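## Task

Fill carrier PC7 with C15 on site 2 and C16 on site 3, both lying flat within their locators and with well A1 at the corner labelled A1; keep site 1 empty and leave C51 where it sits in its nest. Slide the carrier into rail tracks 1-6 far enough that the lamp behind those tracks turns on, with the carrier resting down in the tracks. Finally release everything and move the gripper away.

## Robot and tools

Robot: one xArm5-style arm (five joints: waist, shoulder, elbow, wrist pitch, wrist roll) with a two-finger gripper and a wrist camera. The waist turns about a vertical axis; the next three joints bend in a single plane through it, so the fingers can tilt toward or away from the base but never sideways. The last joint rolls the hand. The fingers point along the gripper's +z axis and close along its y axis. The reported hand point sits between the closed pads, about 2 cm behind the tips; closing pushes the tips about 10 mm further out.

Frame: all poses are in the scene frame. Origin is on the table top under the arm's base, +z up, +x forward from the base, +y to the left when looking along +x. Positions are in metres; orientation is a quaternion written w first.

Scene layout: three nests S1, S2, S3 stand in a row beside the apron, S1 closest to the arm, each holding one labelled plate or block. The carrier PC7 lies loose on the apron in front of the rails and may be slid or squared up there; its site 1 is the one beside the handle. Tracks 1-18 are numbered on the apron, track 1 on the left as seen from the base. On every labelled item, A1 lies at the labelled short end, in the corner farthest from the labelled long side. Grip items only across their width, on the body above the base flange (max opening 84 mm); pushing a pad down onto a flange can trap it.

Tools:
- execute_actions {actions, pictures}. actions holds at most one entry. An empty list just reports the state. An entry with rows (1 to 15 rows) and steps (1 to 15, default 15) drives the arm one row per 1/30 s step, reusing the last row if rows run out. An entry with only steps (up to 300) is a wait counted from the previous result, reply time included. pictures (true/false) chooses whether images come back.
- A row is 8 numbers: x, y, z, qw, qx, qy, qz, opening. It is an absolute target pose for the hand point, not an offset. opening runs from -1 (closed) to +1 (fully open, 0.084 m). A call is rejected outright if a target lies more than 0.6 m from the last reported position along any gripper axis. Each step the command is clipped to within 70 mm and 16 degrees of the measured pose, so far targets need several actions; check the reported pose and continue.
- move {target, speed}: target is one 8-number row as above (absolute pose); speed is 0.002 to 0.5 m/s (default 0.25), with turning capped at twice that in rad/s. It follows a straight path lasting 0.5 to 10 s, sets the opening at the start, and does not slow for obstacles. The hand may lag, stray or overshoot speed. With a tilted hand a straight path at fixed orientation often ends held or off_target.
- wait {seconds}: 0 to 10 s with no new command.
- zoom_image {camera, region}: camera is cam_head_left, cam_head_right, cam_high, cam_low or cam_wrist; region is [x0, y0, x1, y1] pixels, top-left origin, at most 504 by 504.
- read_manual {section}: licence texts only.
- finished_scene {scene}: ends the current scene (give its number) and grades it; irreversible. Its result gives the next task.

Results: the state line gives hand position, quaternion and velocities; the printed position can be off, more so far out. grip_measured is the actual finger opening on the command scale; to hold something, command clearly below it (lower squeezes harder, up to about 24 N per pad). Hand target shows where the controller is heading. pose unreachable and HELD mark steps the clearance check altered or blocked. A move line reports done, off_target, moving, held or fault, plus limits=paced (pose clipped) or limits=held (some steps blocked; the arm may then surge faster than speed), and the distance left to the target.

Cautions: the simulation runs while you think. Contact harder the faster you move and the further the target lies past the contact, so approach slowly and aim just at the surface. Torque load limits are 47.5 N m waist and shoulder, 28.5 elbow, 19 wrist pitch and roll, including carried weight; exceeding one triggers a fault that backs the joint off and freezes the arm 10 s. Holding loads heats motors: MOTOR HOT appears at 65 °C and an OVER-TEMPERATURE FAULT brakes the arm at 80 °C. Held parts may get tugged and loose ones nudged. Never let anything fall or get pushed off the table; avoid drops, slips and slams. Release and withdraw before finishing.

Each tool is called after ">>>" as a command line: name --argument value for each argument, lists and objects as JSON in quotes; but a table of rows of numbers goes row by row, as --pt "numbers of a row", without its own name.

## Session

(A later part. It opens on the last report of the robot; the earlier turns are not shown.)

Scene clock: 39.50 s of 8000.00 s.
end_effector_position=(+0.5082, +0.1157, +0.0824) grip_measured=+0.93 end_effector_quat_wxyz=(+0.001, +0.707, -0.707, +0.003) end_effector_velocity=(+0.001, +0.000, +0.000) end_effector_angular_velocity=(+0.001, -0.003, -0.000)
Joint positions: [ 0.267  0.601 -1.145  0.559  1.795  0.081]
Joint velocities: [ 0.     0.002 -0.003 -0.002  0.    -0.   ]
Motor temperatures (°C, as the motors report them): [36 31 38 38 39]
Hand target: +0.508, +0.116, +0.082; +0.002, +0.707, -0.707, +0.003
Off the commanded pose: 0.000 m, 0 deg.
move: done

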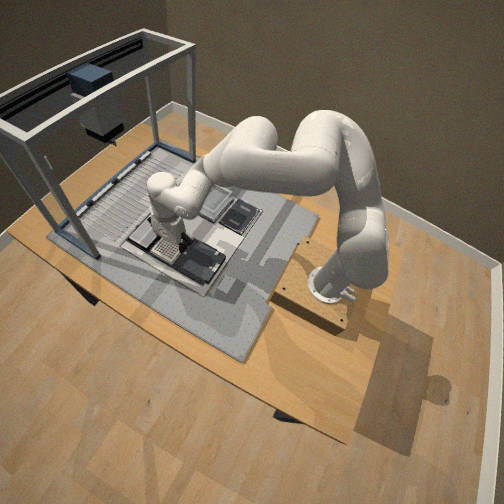

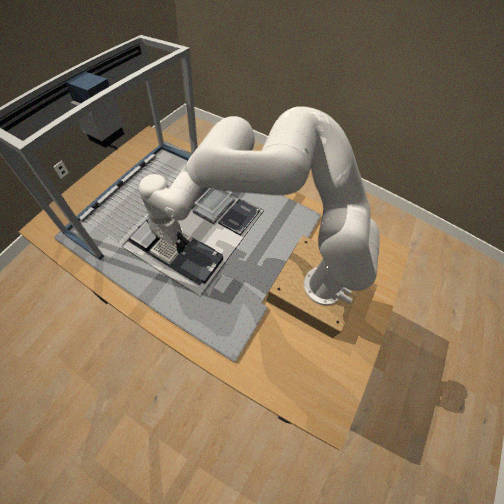

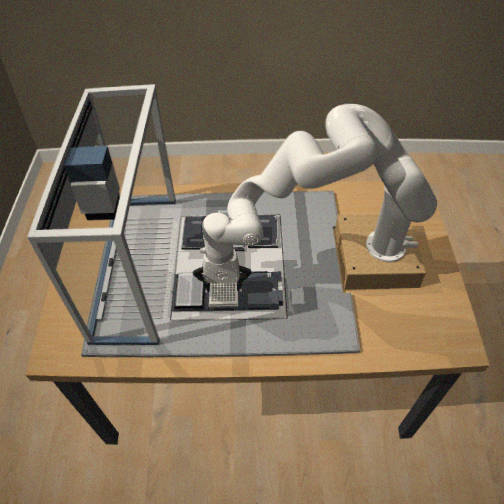

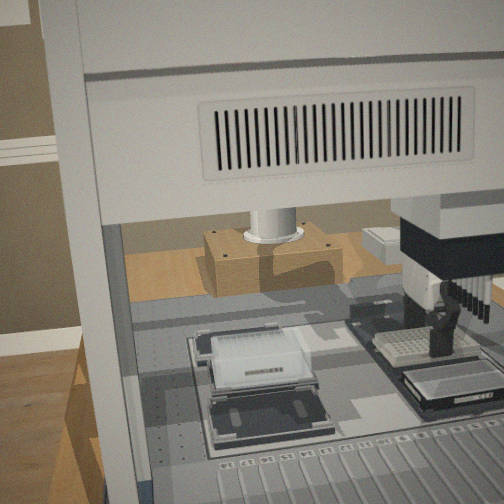

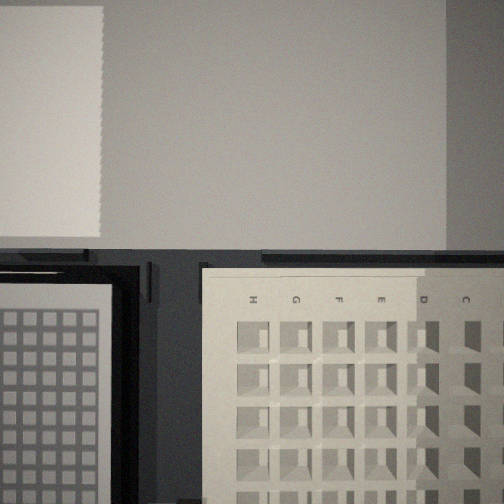

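>>> move --target '[0.507,0.1154,0.081,0,0.7071,-0.7071,0,0.3]' --speed 0.02

>>> move --target '[0.507,0.1154,0.0725,0,0.7071,-0.7071,0,0.3]' --speed 0.012

>>> move --target '[0.507,0.1154,0.0725,0,0.7071,-0.7071,0,1]'

>>> move --target '[0.507,0.1154,0.12,0,0.7071,-0.7071,0,1]' --speed 0.06

>>> move --target '[0.507,0.02,0.12,0,0.7071,-0.7071,0,1]'

>>> move --target '[0.507,0.02,0.06,0,0.7071,-0.7071,0,1]' --speed 0.06

>>> move --target '[0.507,0.055,0.06,0,0.7071,-0.7071,0,1]' --speed 0.03

>>> move --target '[0.507,0.045,0.13,0,0.7071,-0.7071,0,1]' --speed 0.08

>>> move --target '[0.58,0.203,0.2,0,0.7071,-0.7071,0,1]'

Scene clock: 53.10 s of 8000.00 s.
end_effector_position=(+0.5070, +0.1154, +0.0810) grip_measured=+0.93 end_effector_quat_wxyz=(+0.002, +0.707, -0.707, +0.003) end_effector_velocity=(+0.001, +0.000, +0.000) end_effector_angular_velocity=(+0.001, -0.003, -0.001)
Joint positions: [ 0.266  0.602 -1.141  0.555  1.795  0.081]
Joint velocities: [-0.    -0.     0.001 -0.003  0.001 -0.   ]
Motor temperatures (°C, as the motors report them): [36 31 38 39 39]
Hand target: +0.507, +0.115, +0.081; +0.002, +0.707, -0.707, +0.003
Off the commanded pose: 0.000 m, 0 deg.
After step 90, 9.90 s passed at rest.
move: done

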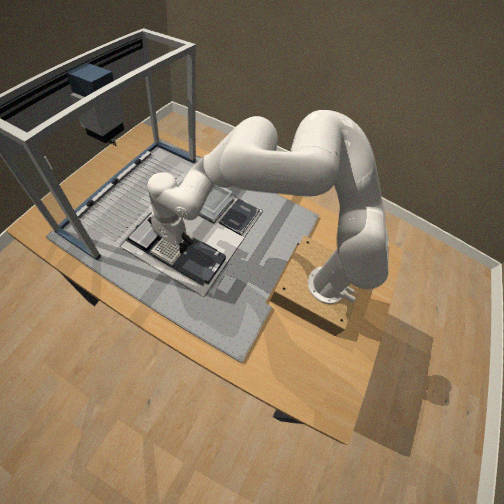

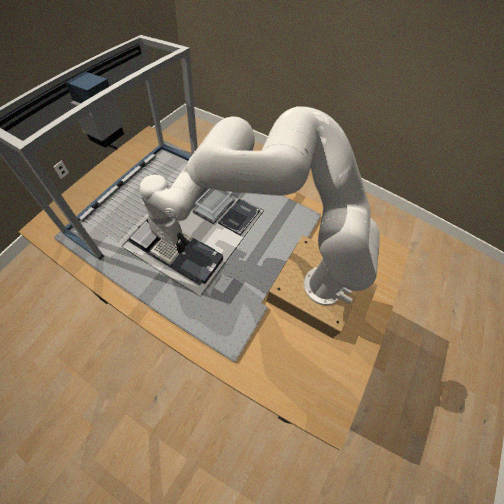

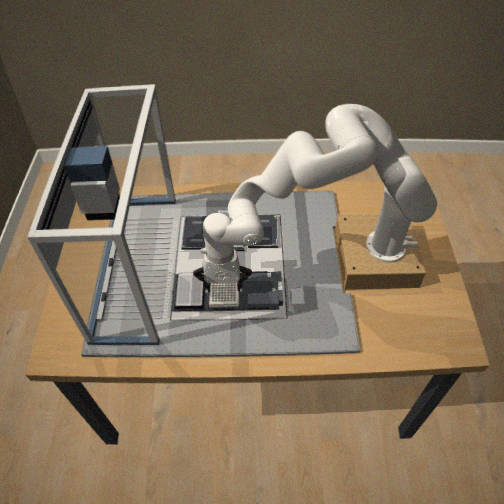

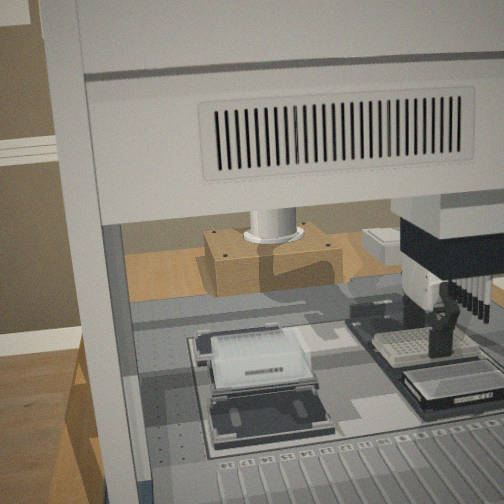

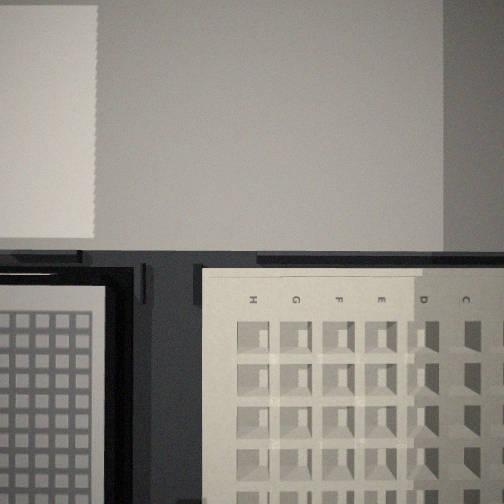

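Scene clock: 54.03 s of 8000.00 s.
end_effector_position=(+0.5072, +0.1154, +0.0727) grip_measured=+0.93 end_effector_quat_wxyz=(+0.001, +0.707, -0.707, +0.003) end_effector_velocity=(+0.000, +0.000, -0.001) end_effector_angular_velocity=(+0.000, -0.001, +0.000)
Joint positions: [ 0.266  0.623 -1.145  0.538  1.795  0.081]
Joint velocities: [ 0.     0.003 -0.001 -0.002  0.     0.   ]
Motor temperatures (°C, as the motors report them): [36 31 37 39 39]
Hand target: +0.507, +0.115, +0.073; +0.002, +0.707, -0.707, +0.003
Off the commanded pose: 0.000 m, 0 deg.
move: done

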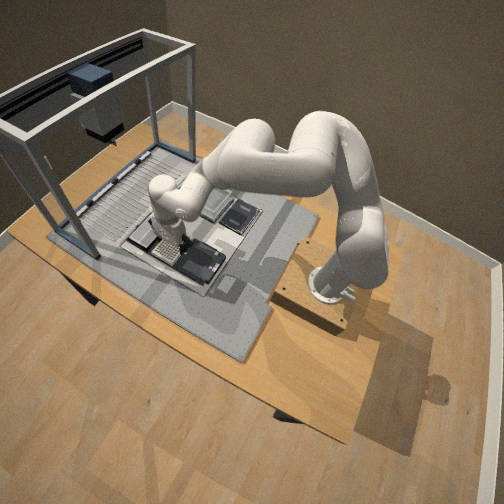

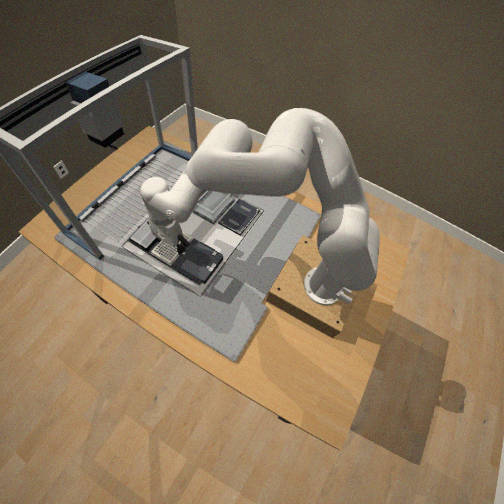

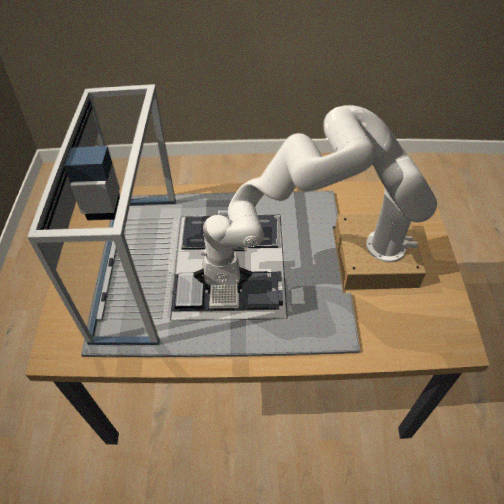

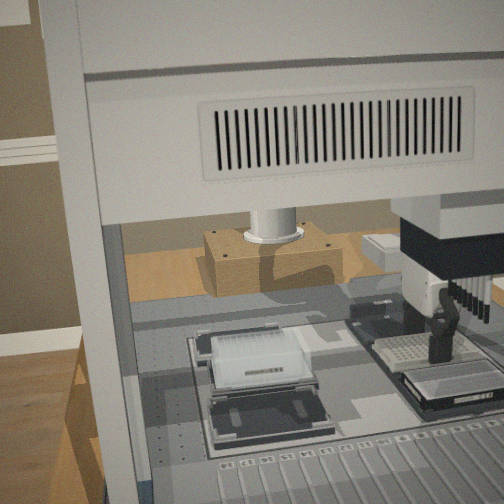

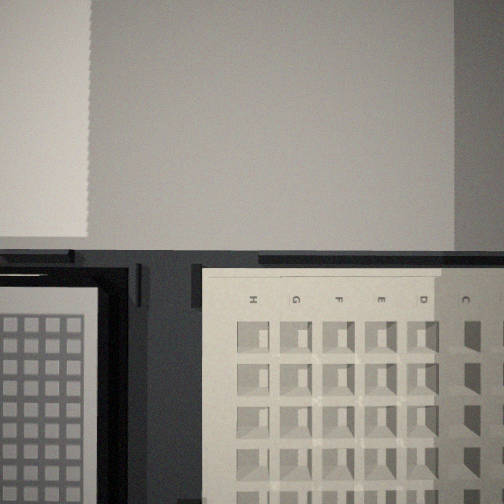

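Scene clock: 54.73 s of 8000.00 s.
end_effector_position=(+0.5070, +0.1154, +0.0725) grip_measured=+1.00 end_effector_quat_wxyz=(+0.002, +0.707, -0.707, +0.003) end_effector_velocity=(+0.000, -0.000, +0.000) end_effector_angular_velocity=(+0.000, -0.000, -0.001)
Joint positions: [ 0.267  0.623 -1.145  0.538  1.795  0.084]
Joint velocities: [-0.    -0.    -0.    -0.     0.001  0.   ]
Motor temperatures (°C, as the motors report them): [36 31 37 39 39]
Hand target: +0.507, +0.115, +0.073; +0.002, +0.707, -0.707, +0.003
Off the commanded pose: 0.000 m, 0 deg.
move: done

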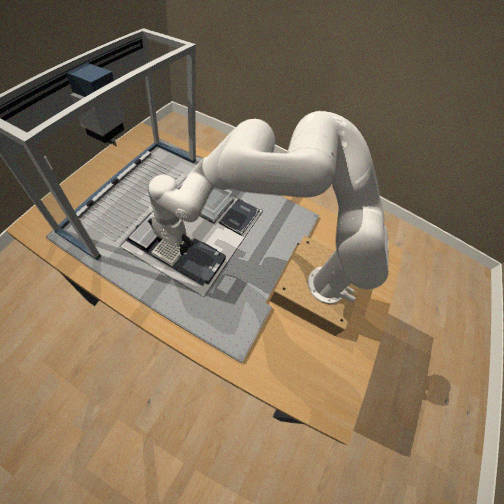

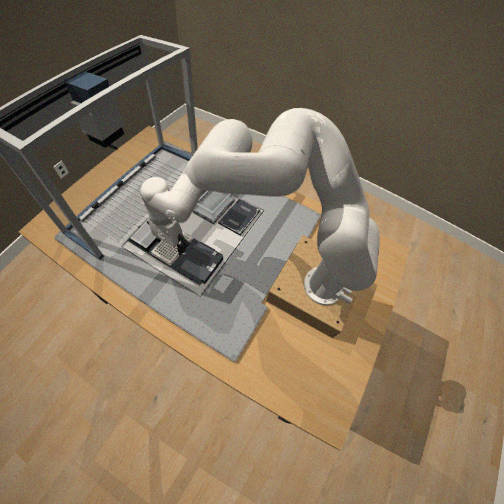

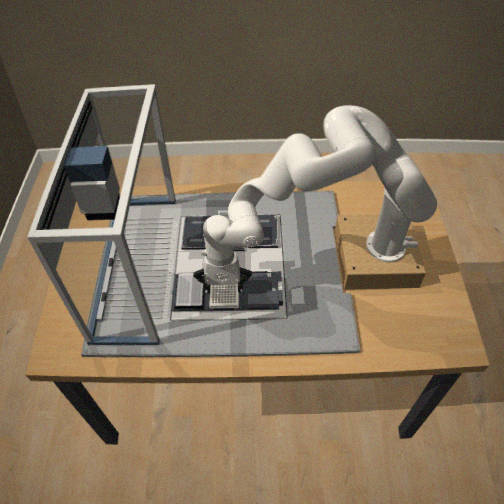

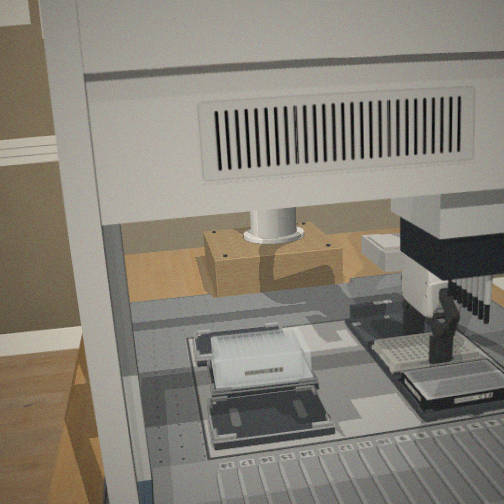

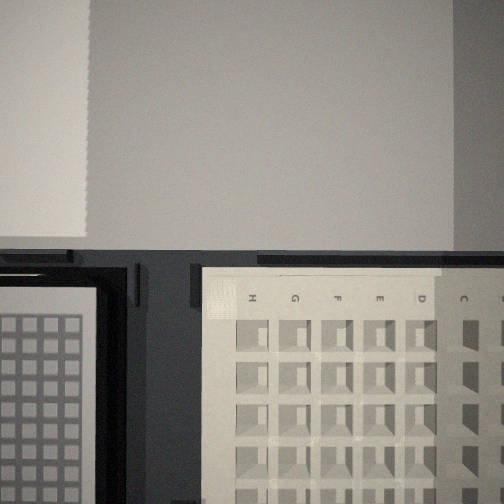

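Scene clock: 55.87 s of 8000.00 s.
end_effector_position=(+0.5068, +0.1154, +0.1196) grip_measured=+1.00 end_effector_quat_wxyz=(+0.002, +0.707, -0.707, +0.003) end_effector_velocity=(-0.001, -0.000, +0.000) end_effector_angular_velocity=(-0.001, +0.003, -0.000)
Joint positions: [ 0.266  0.511 -1.132  0.638  1.794  0.084]
Joint velocities: [-0.    -0.001  0.001  0.004  0.    -0.   ]
Motor temperatures (°C, as the motors report them): [36 31 37 39 39]
Hand target: +0.507, +0.115, +0.120; +0.002, +0.707, -0.707, +0.003
Off the commanded pose: 0.000 m, 0 deg.
move: done

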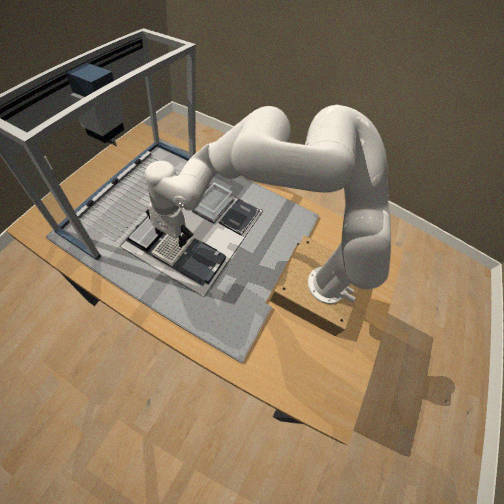

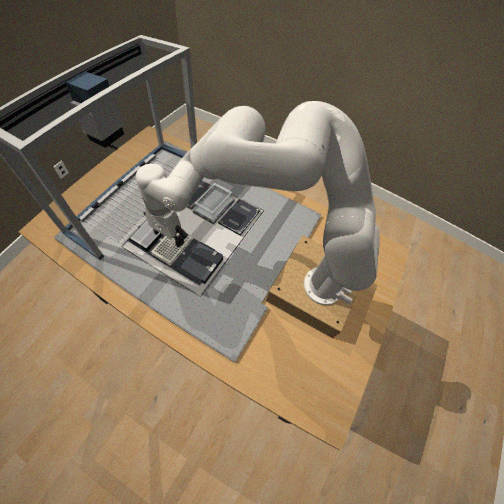

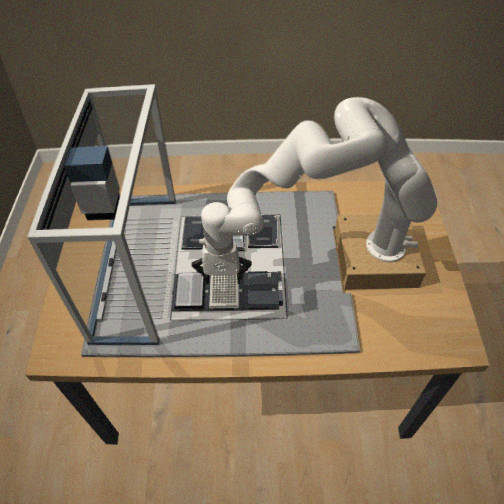

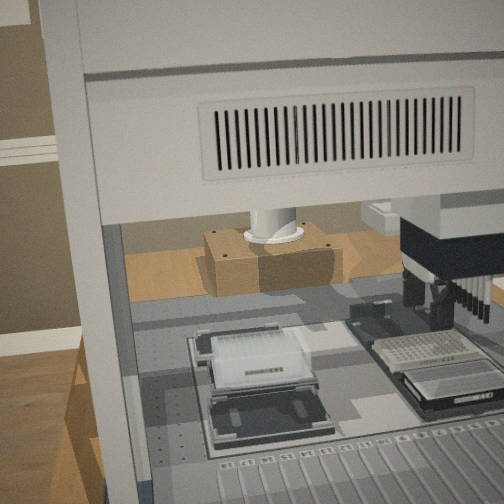

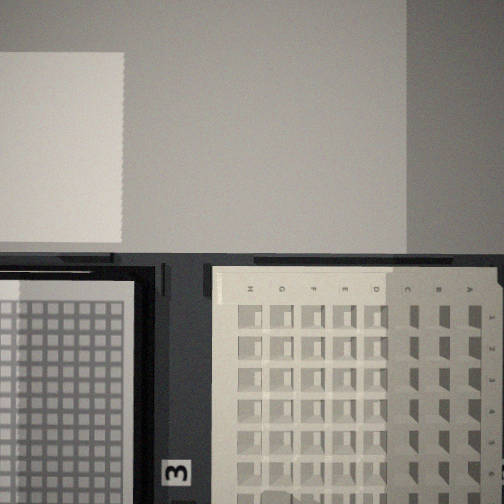

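Scene clock: 56.73 s of 8000.00 s.
end_effector_position=(+0.5068, +0.0207, +0.1200) grip_measured=+1.00 end_effector_quat_wxyz=(+0.001, +0.707, -0.707, +0.001) end_effector_velocity=(-0.000, -0.002, -0.000) end_effector_angular_velocity=(+0.000, +0.002, -0.001)
Joint positions: [ 0.083  0.478 -1.078  0.616  1.611  0.084]
Joint velocities: [-0.005  0.     0.     0.001 -0.004 -0.   ]
Motor temperatures (°C, as the motors report them): [36 31 37 39 39]
Hand target: +0.507, +0.020, +0.120; +0.001, +0.707, -0.707, +0.001
Off the commanded pose: 0.001 m, 0 deg.
move: done

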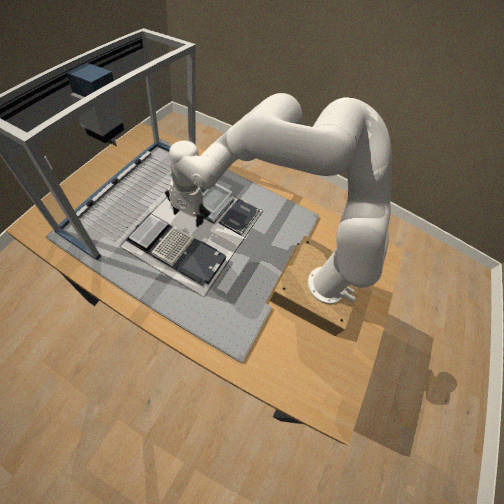

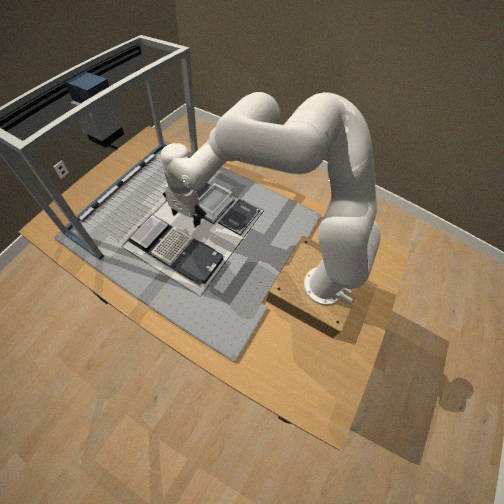

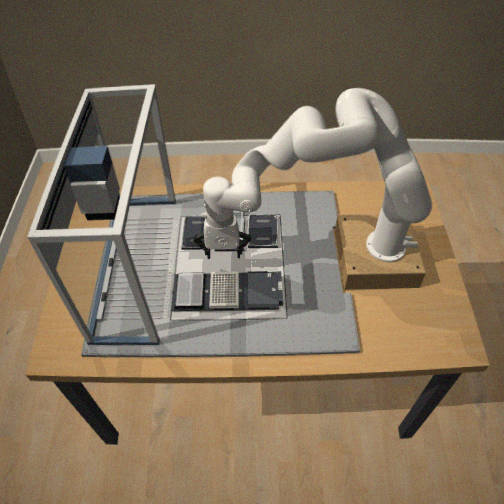

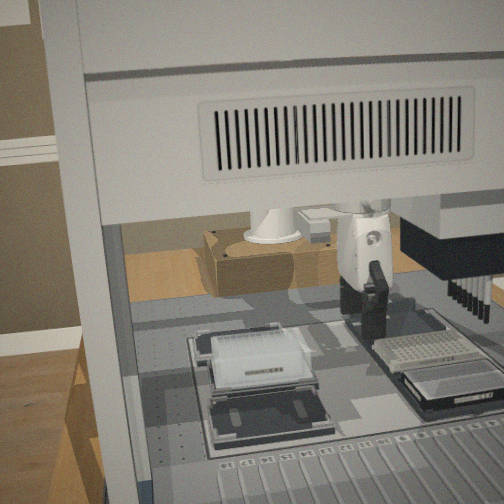

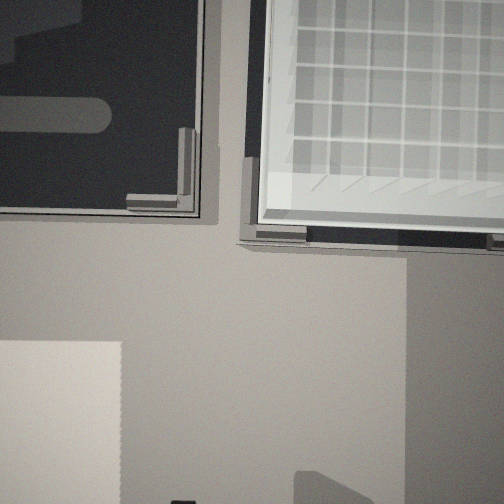

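Scene clock: 58.07 s of 8000.00 s.
end_effector_position=(+0.5072, +0.0200, +0.0604) grip_measured=+1.00 end_effector_quat_wxyz=(+0.001, +0.707, -0.707, +0.001) end_effector_velocity=(+0.002, +0.000, +0.000) end_effector_angular_velocity=(+0.000, -0.005, +0.002)
Joint positions: [ 0.082  0.627 -1.098  0.488  1.611  0.084]
Joint velocities: [ 0.     0.002 -0.003 -0.005 -0.001  0.   ]
Motor temperatures (°C, as the motors report them): [36 31 37 39 39]
Hand target: +0.507, +0.020, +0.060; +0.001, +0.707, -0.707, +0.001
Off the commanded pose: 0.000 m, 0 deg.
move: done

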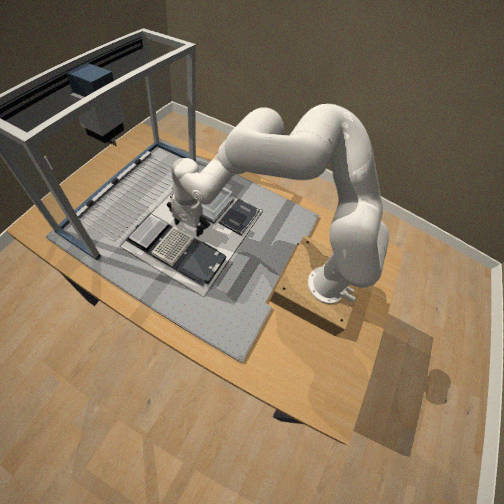

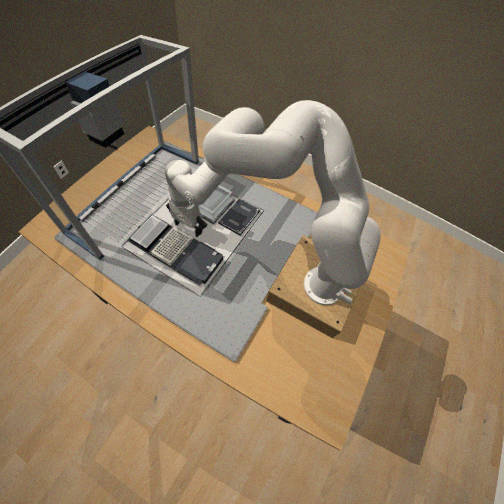

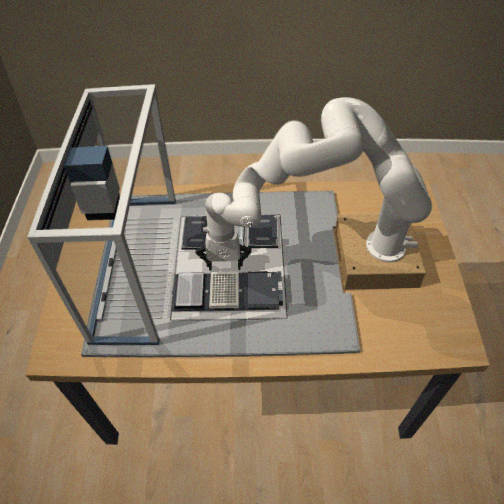

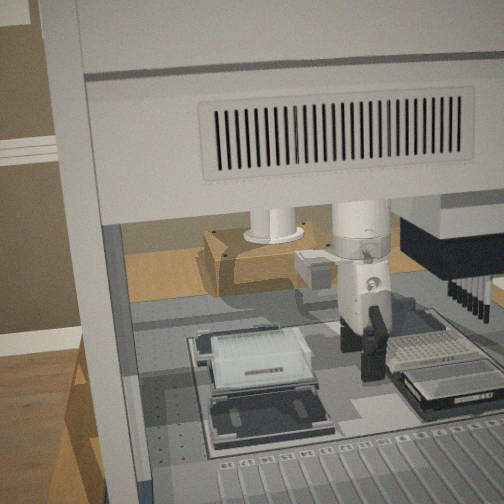

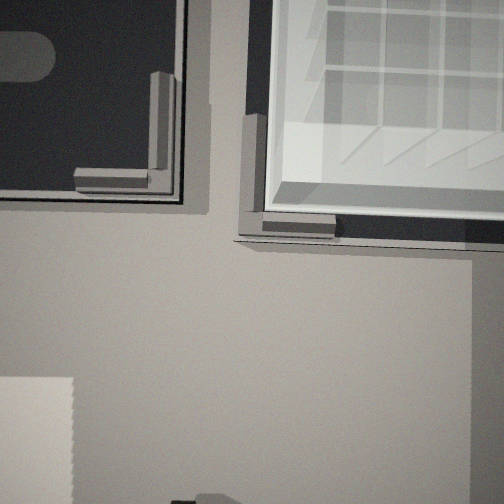

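Scene clock: 59.53 s of 8000.00 s.
end_effector_position=(+0.5072, +0.0548, +0.0602) grip_measured=+1.00 end_effector_quat_wxyz=(+0.001, +0.707, -0.707, +0.002) end_effector_velocity=(+0.000, +0.000, +0.000) end_effector_angular_velocity=(+0.000, -0.001, -0.003)
Joint positions: [ 0.15   0.633 -1.11   0.493  1.679  0.084]
Joint velocities: [ 0.     0.001 -0.001 -0.001  0.003  0.   ]
Motor temperatures (°C, as the motors report them): [36 31 37 39 39]
Hand target: +0.507, +0.055, +0.060; +0.001, +0.707, -0.707, +0.002
Off the commanded pose: 0.000 m, 0 deg.
move: done

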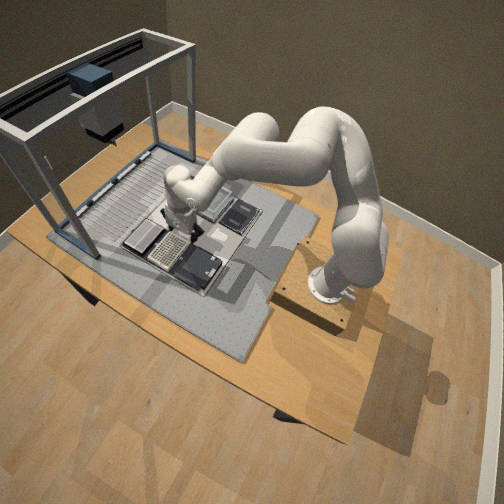

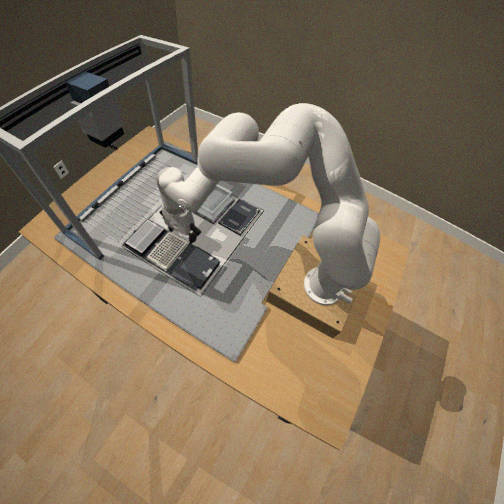

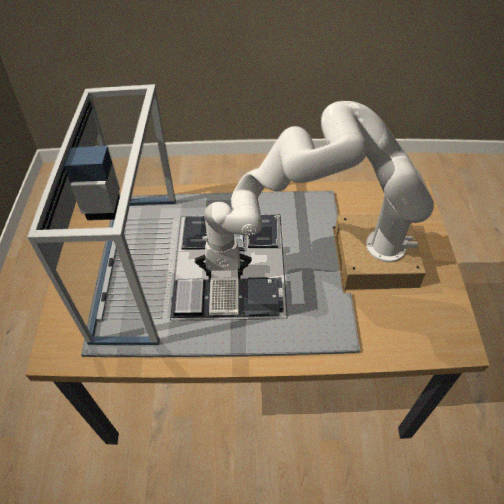

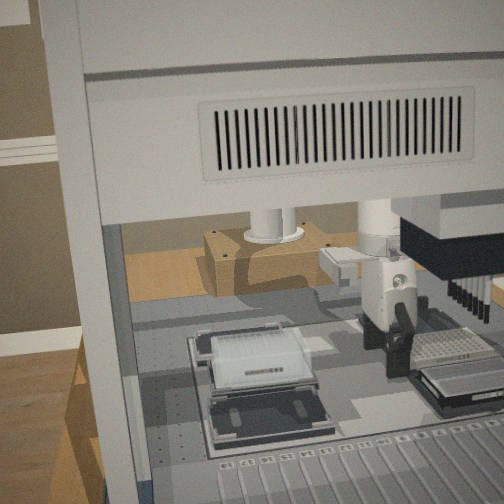

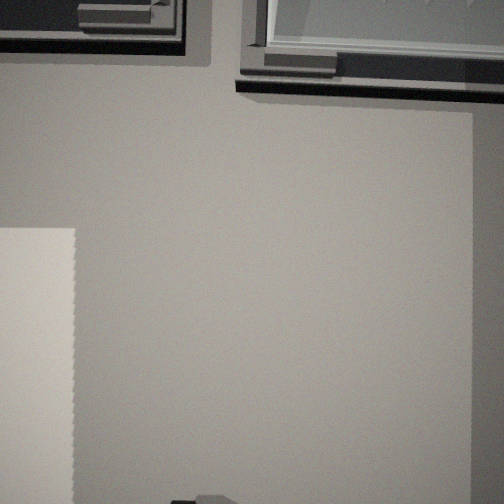

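Scene clock: 60.80 s of 8000.00 s.
end_effector_position=(+0.5067, +0.0450, +0.1295) grip_measured=+1.00 end_effector_quat_wxyz=(+0.002, +0.707, -0.707, +0.001) end_effector_velocity=(+0.001, -0.000, +0.002) end_effector_angular_velocity=(+0.000, -0.001, -0.000)
Joint positions: [ 0.131  0.46  -1.085  0.642  1.659  0.084]
Joint velocities: [-0.    -0.003 -0.002  0.003 -0.     0.   ]
Motor temperatures (°C, as the motors report them): [36 31 37 39 39]
Hand target: +0.507, +0.045, +0.130; +0.001, +0.707, -0.707, +0.002
Off the commanded pose: 0.001 m, 0 deg.
move: done

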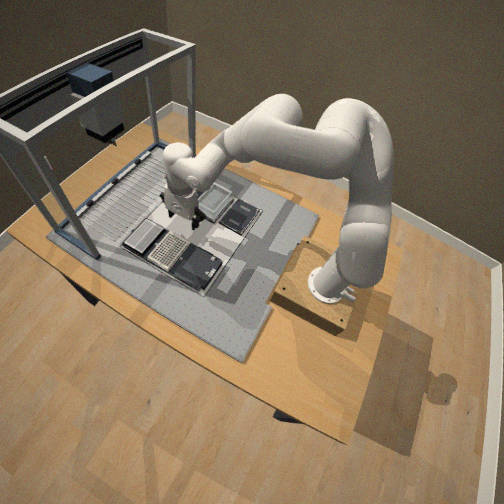

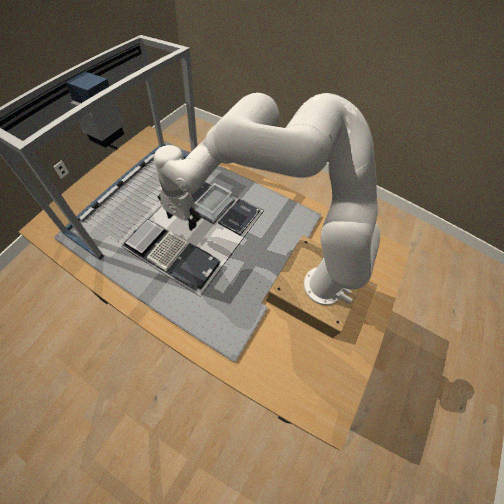

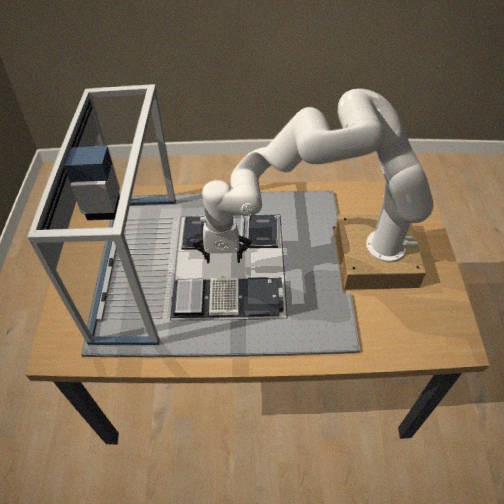

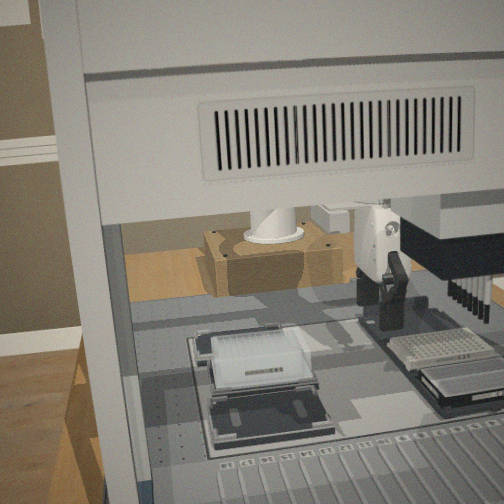

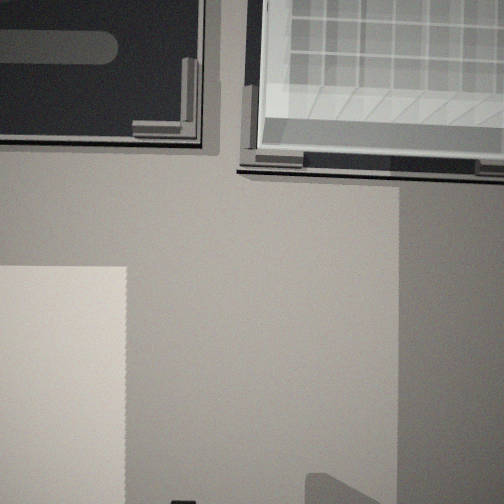

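Scene clock: 62.07 s of 8000.00 s.
end_effector_position=(+0.5801, +0.2022, +0.1996) grip_measured=+1.00 end_effector_quat_wxyz=(+0.002, +0.707, -0.707, +0.004) end_effector_velocity=(+0.002, +0.004, +0.004) end_effector_angular_velocity=(+0.000, -0.001, +0.003)
Joint positions: [ 0.376  0.655 -1.637  0.999  1.906  0.084]
Joint velocities: [ 0.004  0.006 -0.022  0.016  0.001  0.   ]
Motor temperatures (°C, as the motors report them): [36 31 37 39 39]
Hand target: +0.580, +0.203, +0.200; +0.002, +0.707, -0.707, +0.004
Off the commanded pose: 0.001 m, 0 deg.
move: done

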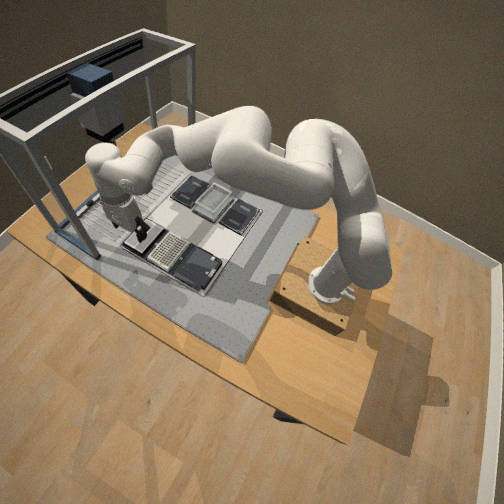

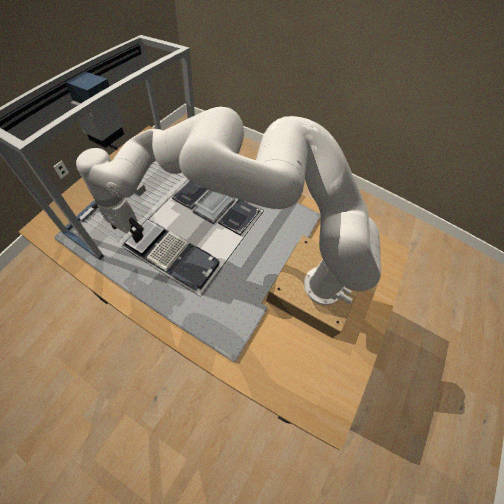

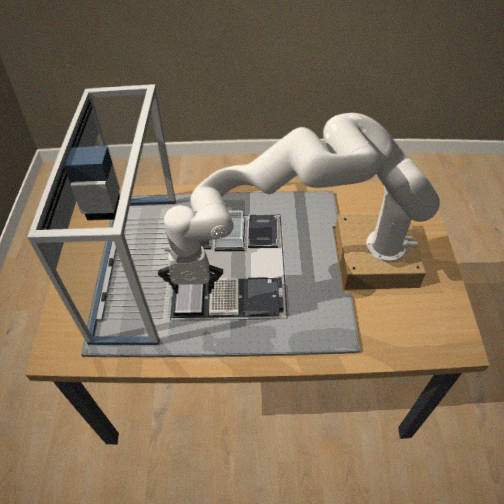

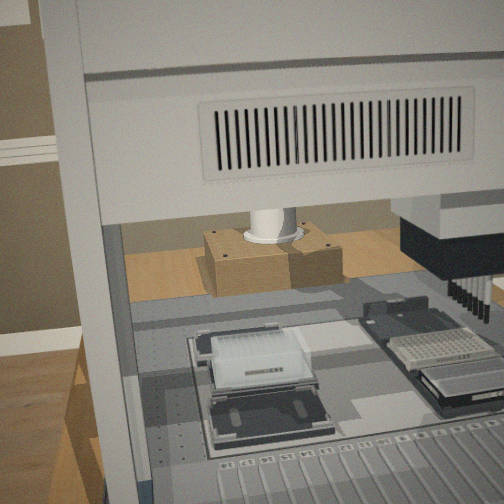

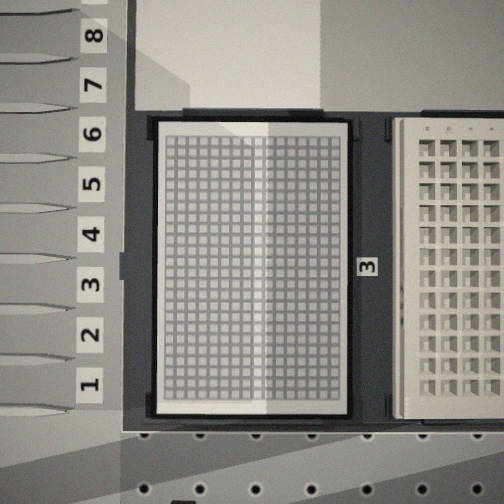

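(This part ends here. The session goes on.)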